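## Task

Scene 1: sound the blue bell one time only. A ring means its button is pressed fully to the bottom and then allowed to rise fully again and stay up briefly. The bells sit loose on the table, so a press that shifts or tips one may not be credited, yet it still adds to your count. Any ring beyond one fails. Touching the button of any other bell down fails, and so does any bell left tipped over or displaced. The result has to hold without the robot holding anything in place.

## Robot and tools

Robot: a two-armed wheeled robot at a table. Only the left arm (7 revolute joints) and its two-finger gripper move; the base, torso, head and right arm stay fixed. The fingertip midpoint (link left_pinch) sits about 3 cm behind the fingertips, and the fingers point along that link's -z axis.

Scene frame: z = 0 is the tabletop, +z is up, +x runs across the table away from the robot, and the robot's right side faces -y. The table's near edge is at x = 0.12 m. The left shoulder is 0.46 to 0.57 m above the tabletop and, seen from above, within 0.07 m of the origin. The finger midpoint can reach at most 0.77 m from the shoulder.

Tool execute_actions, argument actions: a list holding one item or nothing. An empty list only reports the current state. An item with rows is a motion: rows is a list of 1 to 15 rows, and steps (1 to 15, default 15) is its length. Each step lasts 1/30 s and uses one row; if there are fewer rows than steps, the last row repeats. An item with only steps (up to 300) is a wait, counted from the previous result, and reply time counts toward it. The optional pictures flag (true/false) controls whether camera images come back; by default they do.

Each row has 8 numbers, each between -1 and 1. Numbers 1 to 7 are joint offsets in this order: shoulder pitch, shoulder roll, shoulder yaw, elbow, forearm roll, wrist pitch, hand roll. They are not absolute angles. Each offset is measured from the joint angles in the most recent result that listed them. Before any result in the scene has listed them, and for any second or later call sent in the same reply, the offset is measured from where the arm is when the action starts. It is never measured from the preceding row. The scale is 1.0 = 1.531 rad. All-zero offsets do not hold still: they pull the arm back to that reference. Joint ranges in rad: shoulder pitch -2.356..2.356, shoulder roll 0.000..3.142, shoulder yaw -2.094..2.094, elbow -2.618..0.010, forearm roll -3.142..3.142, wrist pitch -1.571..1.920, hand roll -2.705..2.705. A call is refused, and nothing moves, if it asks a joint to go more than 0.013 rad outside its range. The true ends can differ from these by up to 0.013 rad. A joint sent past its true end is stopped there, and the result may then report "joint sent to its limit". That message can refer to an earlier action, and its absence does not show there is room left. Number 8 is the absolute gripper opening: +1 is fully open, -1 is closed. A full close takes at least about 0.5 s.

Motion limits: on each step a joint's target stays within 0.117 rad of its measured angle. If a step would move the gripper more than 70 mm from where it is, all targets are scaled back. Large moves therefore take several steps. The arm keeps moving toward the last row sent while you think or wait. It stops once it is barely moving or blocked, or after a HELD step; after that, only a new action makes it move on or press harder.

Result lines: "Joint positions" gives the 7 joint angles in rad, in the same order as the rows, followed by the two finger slide positions in m (0.000 is closed, 0.050 is fully open). grip_measured is the finger opening on the same -1..+1 scale as the command, with an offset of up to 0.020 that stays fixed for the scene. "joint command not followed" means a clearance check changed or blocked the targets. HELD marks steps whose row was not fully sent. A torque fault happens when contact torque reaches a joint's load limit (N m: shoulder joints 65.1, elbow 33.4, forearm roll, wrist pitch and hand roll 23.2). The arm then halts for 10 s and drops the rest of the call. MOTOR HOT warns of heat at 65 °C. At 80 °C an OVER-TEMPERATURE FAULT applies the brakes until the motors cool. Holding loads, even while you think, heats the motors.

Cameras: cam_head, cam_held_wrist, cam_high, cam_low and cam_wrist, each 672x504. Calibration is given for the fixed cameras; the wrist camera poses are not. Tool zoom_image takes camera (one of those names) and region [x0, y0, x1, y1] in pixels of that camera's latest image, with (0,0) at the top-left. The region can be at most 504 by 504. It returns an enlarged view. read_manual (section "licences") only returns licence text. finished_scene takes scene (1 or 2), grades the current scene and starts the next one. It cannot be undone. Replying without any tool call ends all remaining scenes.

Good practice: approach the correct bell's button from above, slowly. Press straight down until it bottoms out, then lift clear so it springs fully back, and count every press. A closed gripper makes a compact tip for pressing. Keep clear of the other bells. Avoid sideways force that slides or topples a bell, slamming, hard pushes and torque faults, and never knock anything off the table. Before ending the scene, make sure no bell depends on the arm to stay in place.

Each tool is called after "Call:" as name(argument=value, ...), one argument or row to a line, values as JSON.

## Session

Call:
execute_actions(
  actions=[],
)

Scene clock: 0.00 s of 5100.00 s.
grip_measured=+1.00
Joint positions: [-0.954  0.729 -0.291 -1.317 -0.794 -0.318 -0.504  0.05   0.05 ]
Motor temperatures (°C, as the motors report them): [34 32 33 37 34 37 38]

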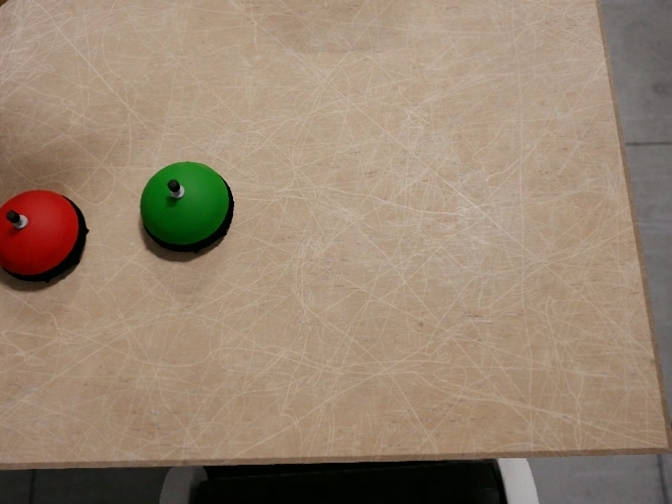

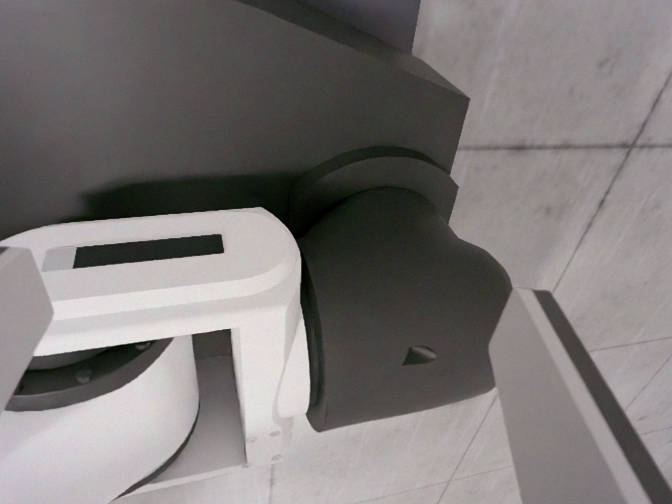

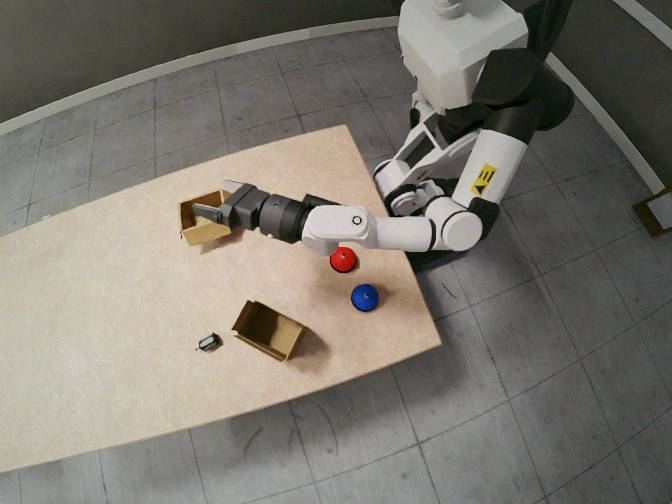

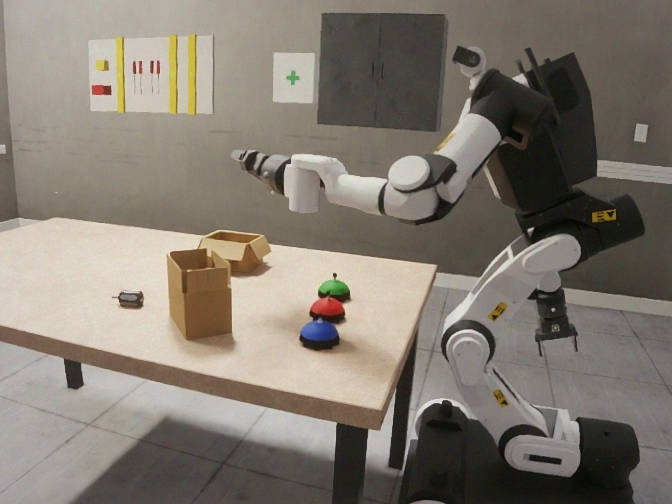

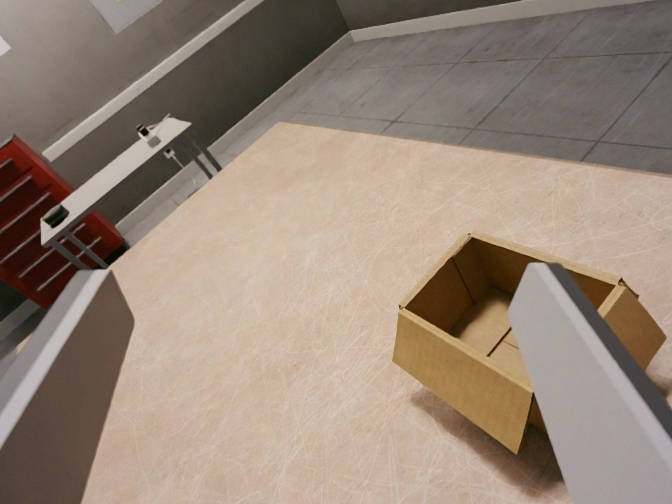

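Call:
execute_actions(
  actions=[
    {"rows":[[0.266,0.222,0.19,-0.185,1,0.6,0,-1]]},
  ],
  pictures=false,
)

Call:
execute_actions(
  actions=[
    {"steps":20},
  ],
  pictures=false,
)

Scene clock: 8.37 s of 5100.00 s.
grip_measured=-0.98
Joint positions: [-0.546  1.068 -0.    -1.599  0.678  0.6   -0.504  0.     0.   ]
Motor temperatures (°C, as the motors report them): [34 32 33 37 34 37 38]
Steps of this call (steps 1 to 90: nothing new was sent; then 4.87 s passed at rest; steps 91 to 105: all 15 steps of this action). Readings (joint positions):
91: [-0.881 0.739 -0.219 -1.392 -0.718 -0.242 -0.504 0.047 0.047]
92: [-0.803 0.775 -0.142 -1.470 -0.638 -0.163 -0.504 0.044 0.044]
94: [-0.627 0.894 -0.011 -1.596 -0.457 0.018 -0.504 0.037 0.037]
98: [-0.544 1.062 0.000 -1.595 -0.044 0.431 -0.504 0.024 0.024]
105: the state above

Scene clock: 9.03 s of 5100.00 s.
grip_measured=-1.00
Joint positions: [-0.546  1.068 -0.    -1.6    0.736  0.6   -0.504  0.     0.   ]
Motor temperatures (°C, as the motors report them): [34 32 33 37 34 37 38]
Steps of this call (steps 1 to 20: the robot went on to your last target). Readings (joint positions):
1: [-0.546 1.068 -0.000 -1.599 0.730 0.600 -0.504 0.000 0.000]
2: [-0.546 1.068 -0.000 -1.599 0.736 0.600 -0.504 0.000 0.000]
4: [-0.546 1.068 -0.000 -1.600 0.736 0.600 -0.504 0.000 0.000]
8: [-0.546 1.068 -0.000 -1.600 0.736 0.600 -0.504 0.000 0.000]
20: the state above

Call:
execute_actions(
  actions=[
    {"rows":[[0,0,0,0,0.189,0.657,0,-1]]},
  ],
)

Call:
zoom_image(
  camera="cam_low",
  region=[240,220,400,360],
)

Scene clock: 10.13 s of 5100.00 s.
grip_measured=-1.00
Joint positions: [-0.546  1.068 -0.001 -1.599  1.025  1.606 -0.504  0.     0.   ]
Motor temperatures (°C, as the motors report them): [34 32 33 37 34 37 38]
Steps of this call (steps 1 to 15: the robot went on to your last target; steps 16 to 18: nothing new was sent; steps 19 to 33: all 15 steps of this action). Readings (joint positions):
19: [-0.546 1.068 0.000 -1.600 0.828 0.692 -0.504 0.000 0.000]
20: [-0.546 1.068 -0.000 -1.599 0.924 0.788 -0.504 0.000 0.000]
22: [-0.546 1.068 -0.000 -1.600 1.021 0.986 -0.504 0.000 0.000]
26: [-0.546 1.068 -0.000 -1.600 1.024 1.392 -0.504 0.000 0.000]
33: the state above

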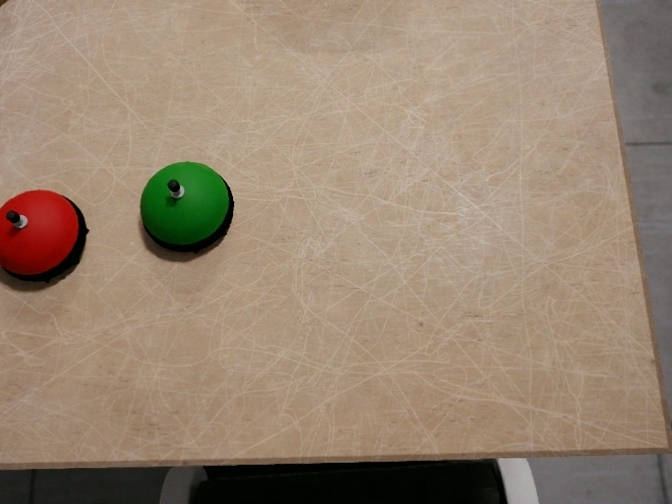

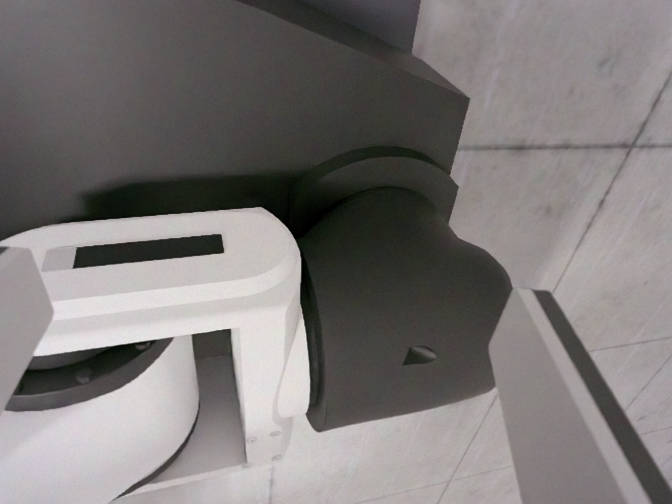

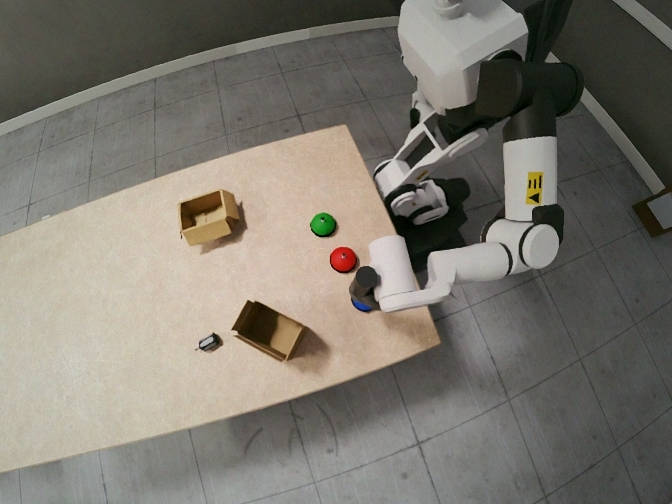

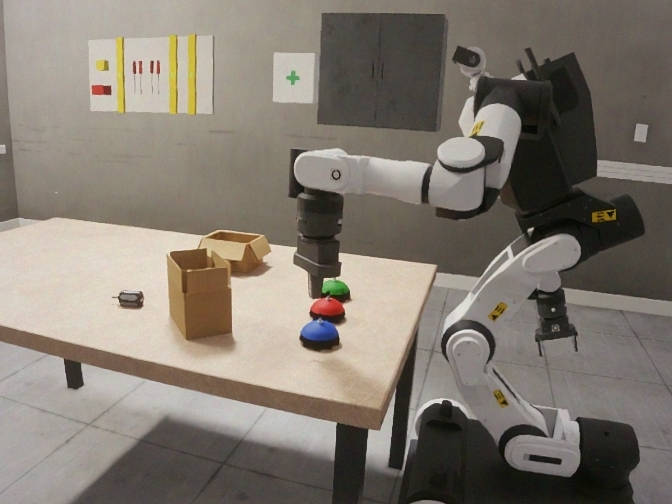

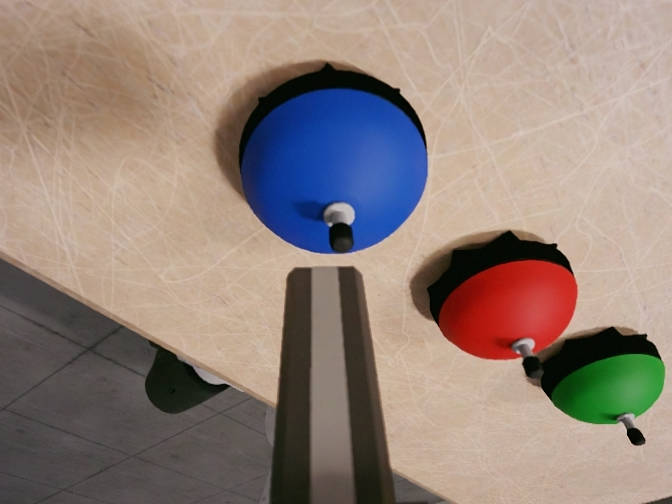

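Region (240, 220, 400, 360) of cam_low's 672x504 image, scaled by 3.150, with more detail than that image has; it fills the top 441 rows of this view, and the rest is white.

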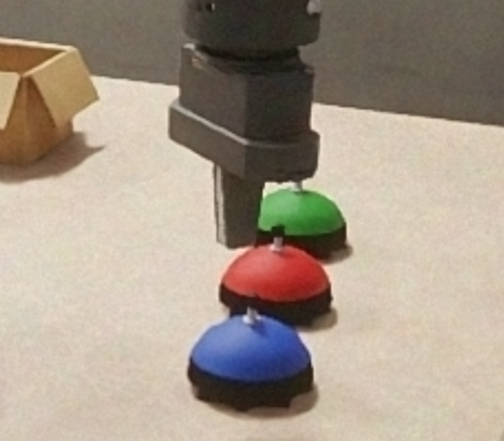

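Call:
execute_actions(
  actions=[
    {"rows":[[0,0,-0.046,0,0.015,-0.028,0,-1]],"steps":8},
  ],
)

Call:
zoom_image(
  camera="cam_low",
  region=[240,220,400,360],
)

Scene clock: 12.40 s of 5100.00 s.
grip_measured=-1.00
Joint positions: [-0.546  1.067 -0.072 -1.599  1.048  1.563 -0.504  0.     0.   ]
Motor temperatures (°C, as the motors report them): [34 32 33 37 34 37 38]
Steps of this call (steps 1 to 15: the robot went on to your last target; steps 16 to 60: nothing new was sent; steps 61 to 68: all 8 steps of this action). Readings (joint positions):
61: [-0.546 1.070 -0.060 -1.599 1.045 1.568 -0.504 0.000 0.000]
62: [-0.545 1.063 -0.072 -1.599 1.048 1.563 -0.504 0.000 0.000]
64: [-0.546 1.065 -0.072 -1.599 1.048 1.563 -0.504 0.000 0.000]
68: the state above

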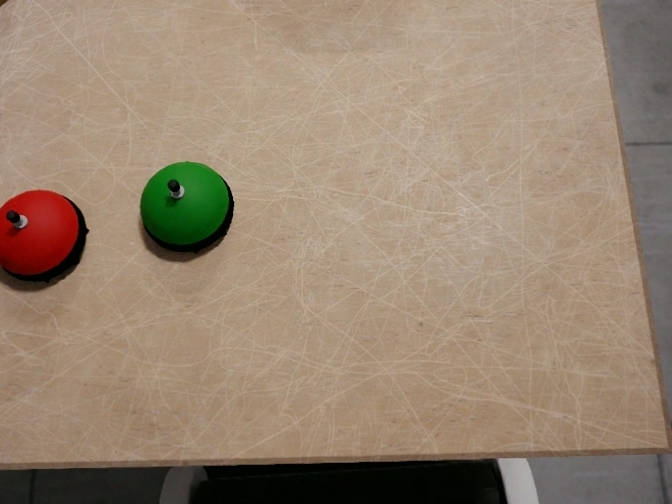

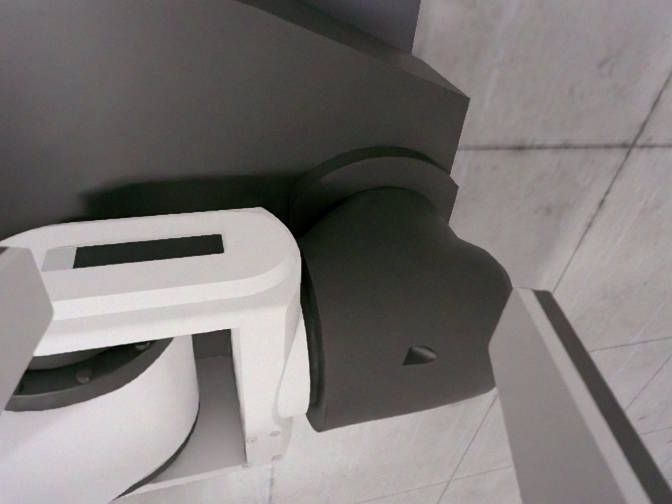

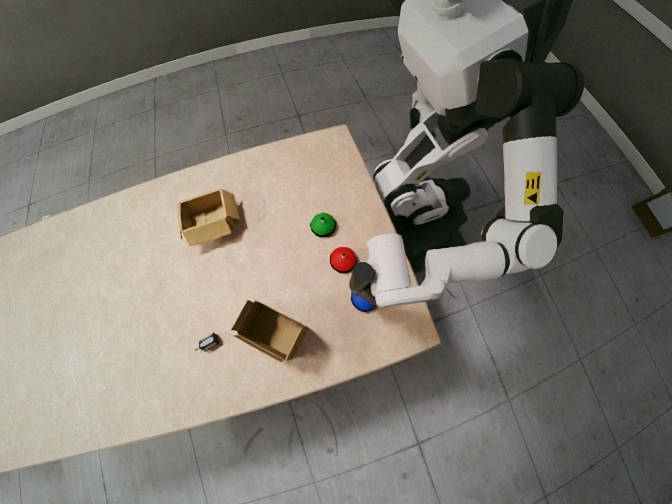

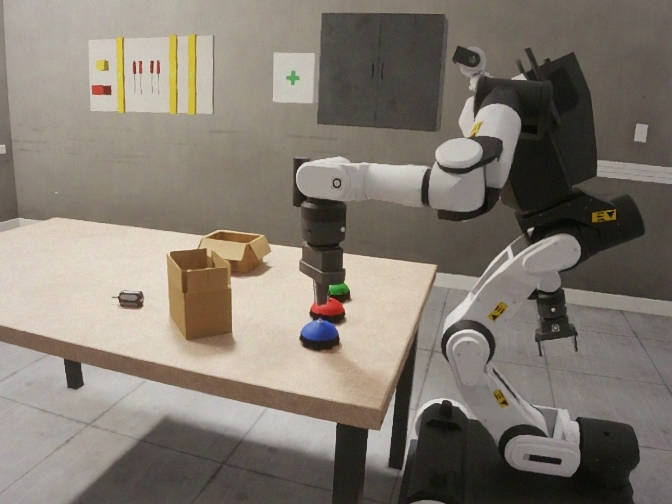

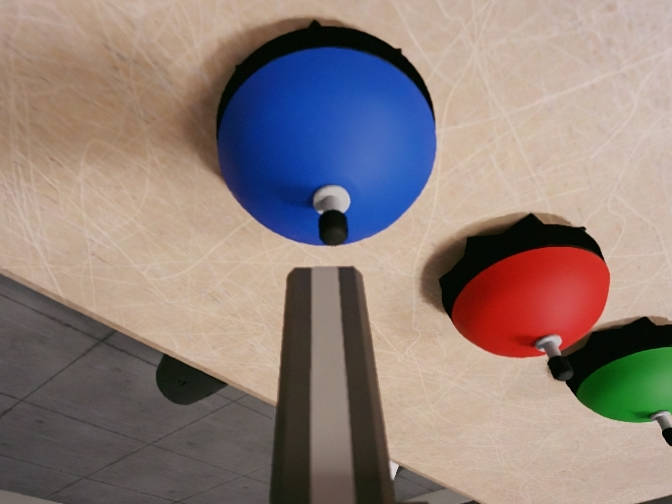

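Region (240, 220, 400, 360) of cam_low's 672x504 image, scaled by 3.150, with more detail than that image has; it fills the top 441 rows of this view, and the rest is white.

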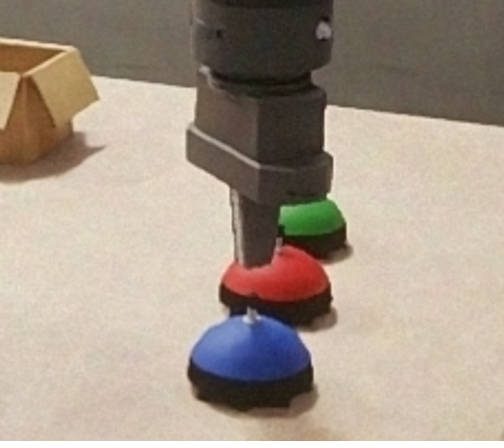

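Call:
execute_actions(
  actions=[
    {"rows":[[0,0,-0.026,0,-0.025,-0.035,0,-1]],"steps":8},
  ],
)

Call:
zoom_image(
  camera="cam_low",
  region=[280,270,360,340],
)

Scene clock: 19.50 s of 5100.00 s.
grip_measured=-1.00
Joint positions: [-0.545  1.066 -0.112 -1.599  1.01   1.509 -0.504  0.     0.   ]
Motor temperatures (°C, as the motors report them): [34 32 33 37 34 37 38]
Steps of this call (steps 1 to 15: the robot went on to your last target; steps 16 to 90: nothing new was sent; then 3.83 s passed at rest; steps 91 to 98: all 8 steps of this action). Readings (joint positions):
91: [-0.546 1.067 -0.106 -1.599 1.015 1.516 -0.504 0.000 0.000]
92: [-0.545 1.066 -0.112 -1.599 1.010 1.509 -0.504 0.000 0.000]
94: [-0.545 1.066 -0.112 -1.599 1.010 1.509 -0.504 0.000 0.000]
98: the state above

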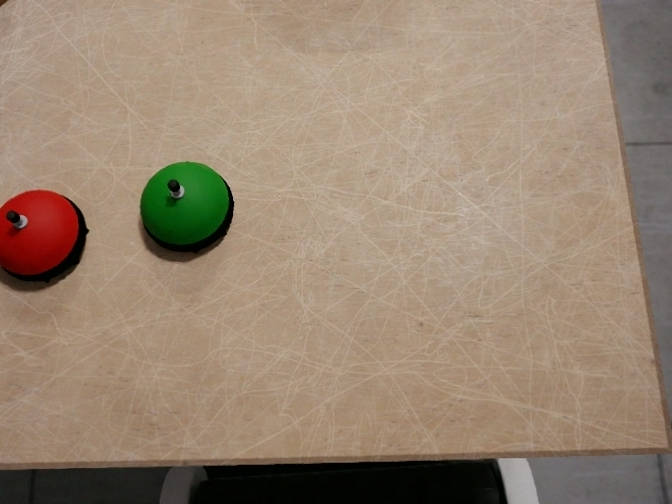

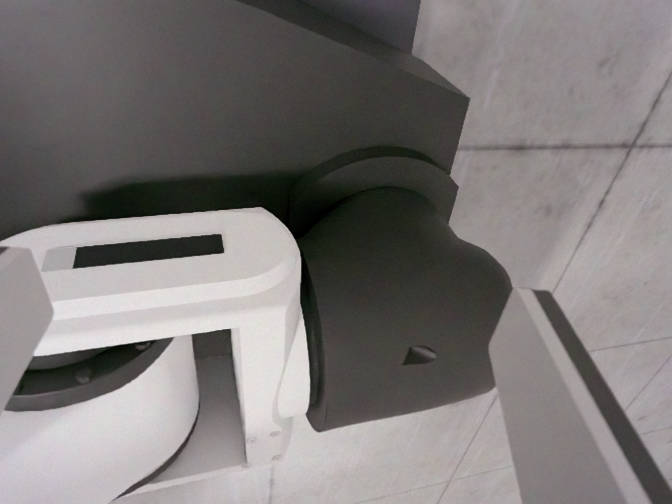

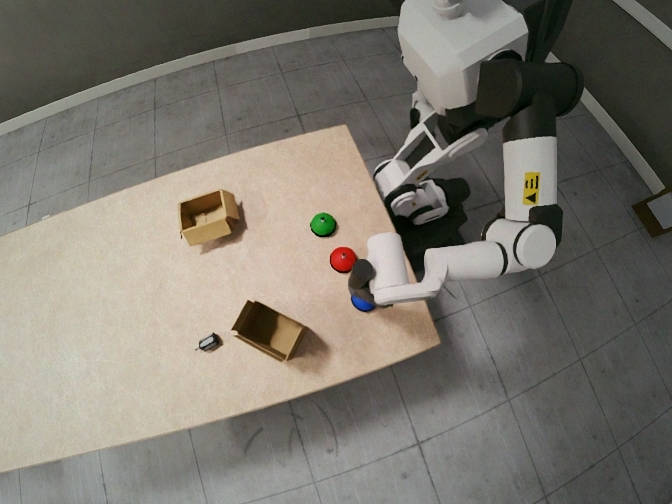

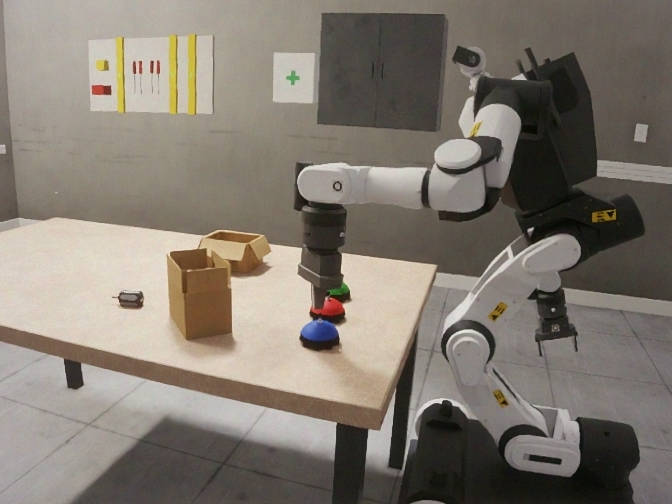

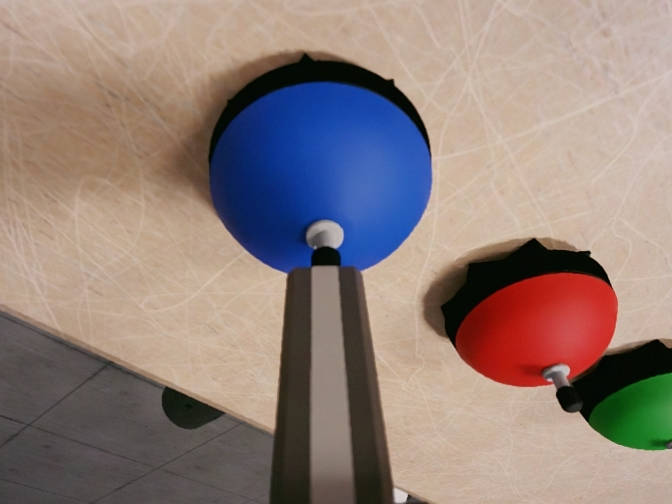

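Region (280, 270, 360, 340) of cam_low's 672x504 image, scaled by 6.300, with more detail than that image has; it fills the top 441 rows of this view, and the rest is white.

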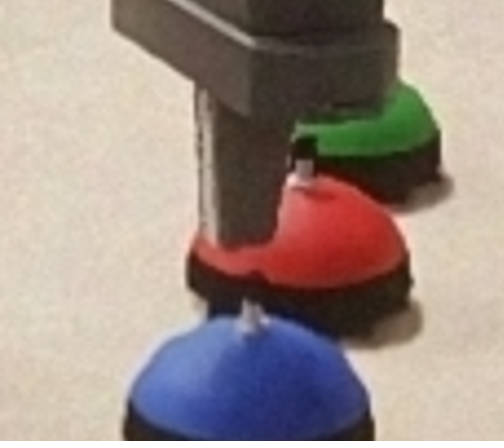

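Call:
execute_actions(
  actions=[
    {"rows":[[0,0,-0.01,0,-0.006,-0.008,0,-1],[0,0,-0.02,0,-0.013,-0.016,0,-1],[0,0,-0.025,0,-0.016,-0.02,0,-1],[0,0,-0.03,0,-0.019,-0.024,0,-1],[0,0,-0.035,0,-0.022,-0.028,0,-1],[0,0,-0.04,0,-0.026,-0.032,0,-1],[0,0,-0.045,0,-0.029,-0.036,0,-1],[0,0,-0.05,0,-0.032,-0.04,0,-1]],"steps":12},
  ],
)

Call:
zoom_image(
  camera="cam_low",
  region=[280,270,360,340],
)

Scene clock: 21.33 s of 5100.00 s.
grip_measured=-1.00
Joint positions: [-0.546  1.067 -0.187 -1.6    0.961  1.448 -0.504  0.     0.   ]
Motor temperatures (°C, as the motors report them): [34 32 33 37 34 37 38]
Steps of this call (steps 1 to 15: the robot went on to your last target; steps 16 to 43: nothing new was sent; steps 44 to 55: all 12 steps of this action). Readings (joint positions):
44: [-0.545 1.066 -0.125 -1.599 1.002 1.499 -0.504 0.000 0.000]
45: [-0.545 1.066 -0.140 -1.599 0.992 1.486 -0.504 0.000 0.000]
47: [-0.545 1.066 -0.156 -1.599 0.982 1.473 -0.504 0.000 0.000]
51: [-0.546 1.066 -0.186 -1.600 0.962 1.449 -0.504 0.000 0.000]
55: the state above

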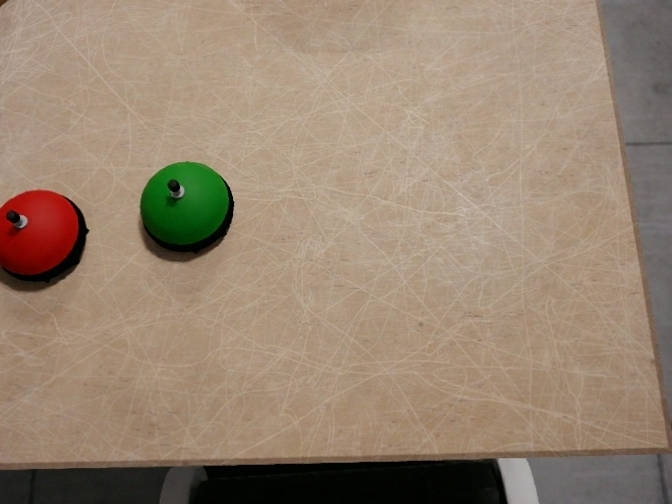

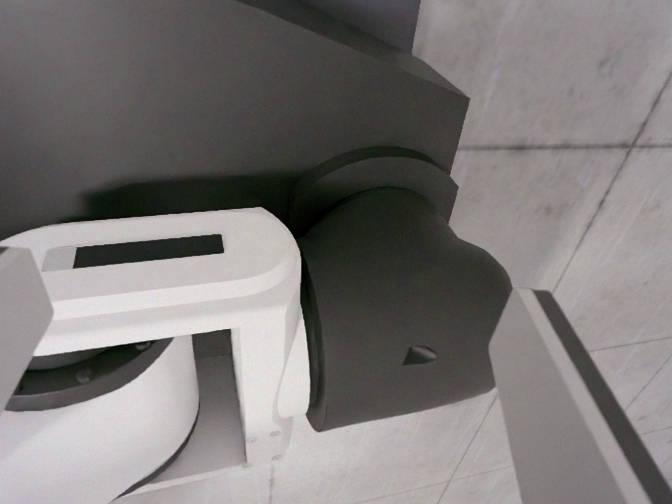

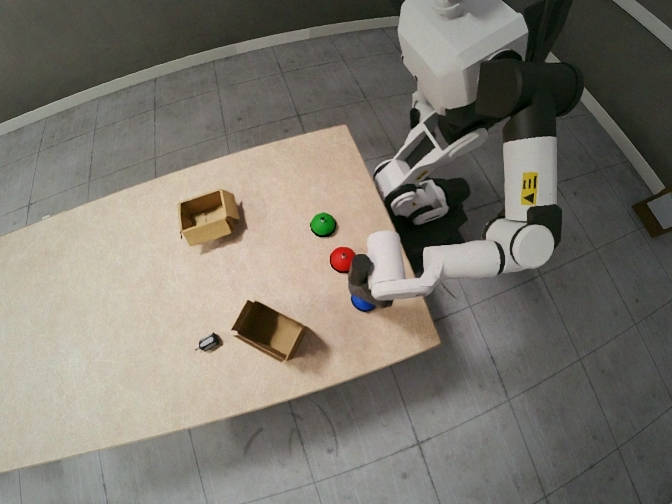

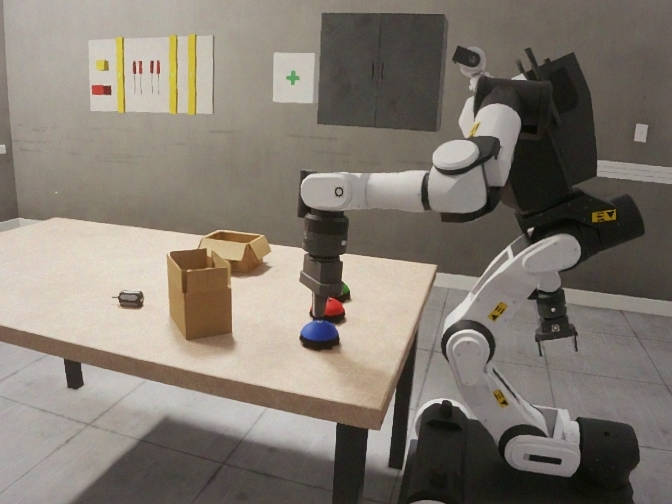

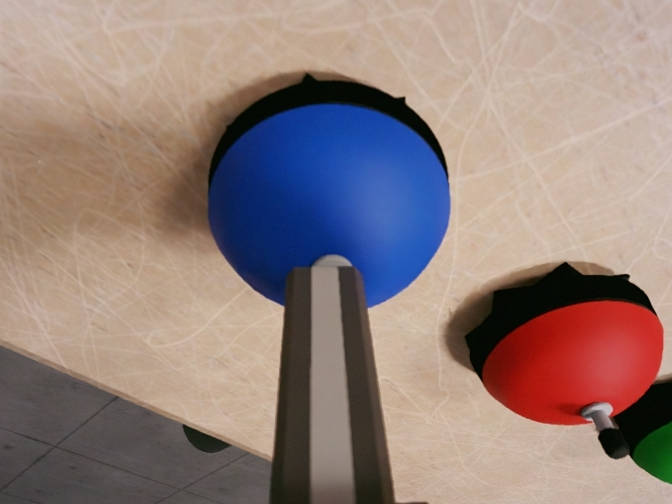

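Region (280, 270, 360, 340) of cam_low's 672x504 image, scaled by 6.300, with more detail than that image has; it fills the top 441 rows of this view, and the rest is white.

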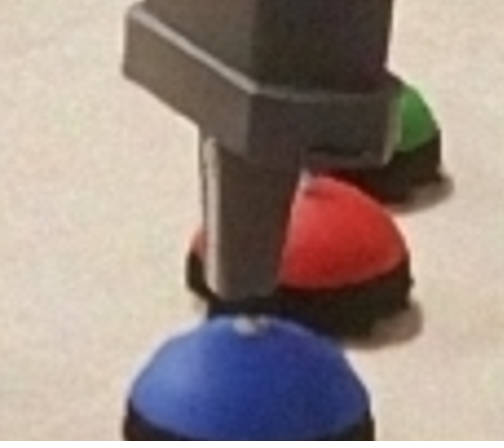

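Looks near bottom; test slightly further.

Call:
execute_actions(
  actions=[
    {"rows":[[0,0,-0.006,0,-0.004,-0.005,0,-1]],"steps":6},
  ],
  pictures=false,
)

Scene clock: 22.07 s of 5100.00 s.
grip_measured=-1.00
Joint positions: [-0.548  1.069 -0.194 -1.602  0.956  1.442 -0.504  0.     0.   ]
Motor temperatures (°C, as the motors report them): [34 32 33 37 34 37 38]
Steps of this call (steps 1 to 15: the robot went on to your last target; step 16: nothing new was sent; steps 17 to 22: all 6 steps of this action). Readings (joint positions):
17: [-0.548 1.068 -0.193 -1.601 0.956 1.442 -0.504 0.000 0.000]
18: [-0.548 1.069 -0.194 -1.602 0.956 1.442 -0.504 0.000 0.000]
20: [-0.548 1.069 -0.194 -1.602 0.956 1.442 -0.504 0.000 0.000]
22: the state above

Bottomed.

Call:
execute_actions(
  actions=[
    {"rows":[[0,0,0.02,0,0.013,0.016,0,-1],[0,0,0.04,0,0.026,0.032,0,-1],[0,0,0.07,0,0.045,0.056,0,-1]]},
  ],
  pictures=false,
)

Call:
execute_actions(
  actions=[
    {"steps":15},
  ],
  pictures=false,
)

Call:
finished_scene(
  scene=1,
)

Scene clock: 23.70 s of 5100.00 s.
grip_measured=-1.00
Joint positions: [-0.548  1.07  -0.087 -1.602  1.025  1.528 -0.504  0.     0.   ]
Motor temperatures (°C, as the motors report them): [34 32 33 37 34 37 38]
Steps of this call (steps 1 to 15: the robot went on to your last target; steps 16 to 34: nothing new was sent; steps 35 to 49: all 15 steps of this action). Readings (joint positions):
35: [-0.549 1.070 -0.167 -1.603 0.974 1.464 -0.504 0.000 0.000]
36: [-0.549 1.070 -0.136 -1.603 0.994 1.488 -0.504 0.000 0.000]
38: [-0.549 1.070 -0.086 -1.603 1.025 1.528 -0.504 0.000 0.000]
42: [-0.549 1.070 -0.087 -1.602 1.025 1.528 -0.504 0.000 0.000]
49: the state above

Scene clock: 24.20 s of 5100.00 s.
grip_measured=-1.00
Joint positions: [-0.548  1.07  -0.087 -1.602  1.025  1.528 -0.504  0.     0.   ]
Motor temperatures (°C, as the motors report them): [34 32 33 37 34 37 38]
Steps of this call (steps 1 to 15: the robot went on to your last target). Readings (joint positions):
1: [-0.548 1.070 -0.087 -1.602 1.025 1.528 -0.504 0.000 0.000]
2: [-0.548 1.070 -0.087 -1.602 1.025 1.528 -0.504 0.000 0.000]
4: [-0.548 1.070 -0.087 -1.602 1.025 1.528 -0.504 0.000 0.000]
8: [-0.548 1.070 -0.087 -1.602 1.025 1.528 -0.504 0.000 0.000]
15: the state above
The arm was judged still, so your last target was given up. Only a new action makes it travel on or press farther. Fingers that are still opening or closing keep moving.

The scene is finished: the task was done.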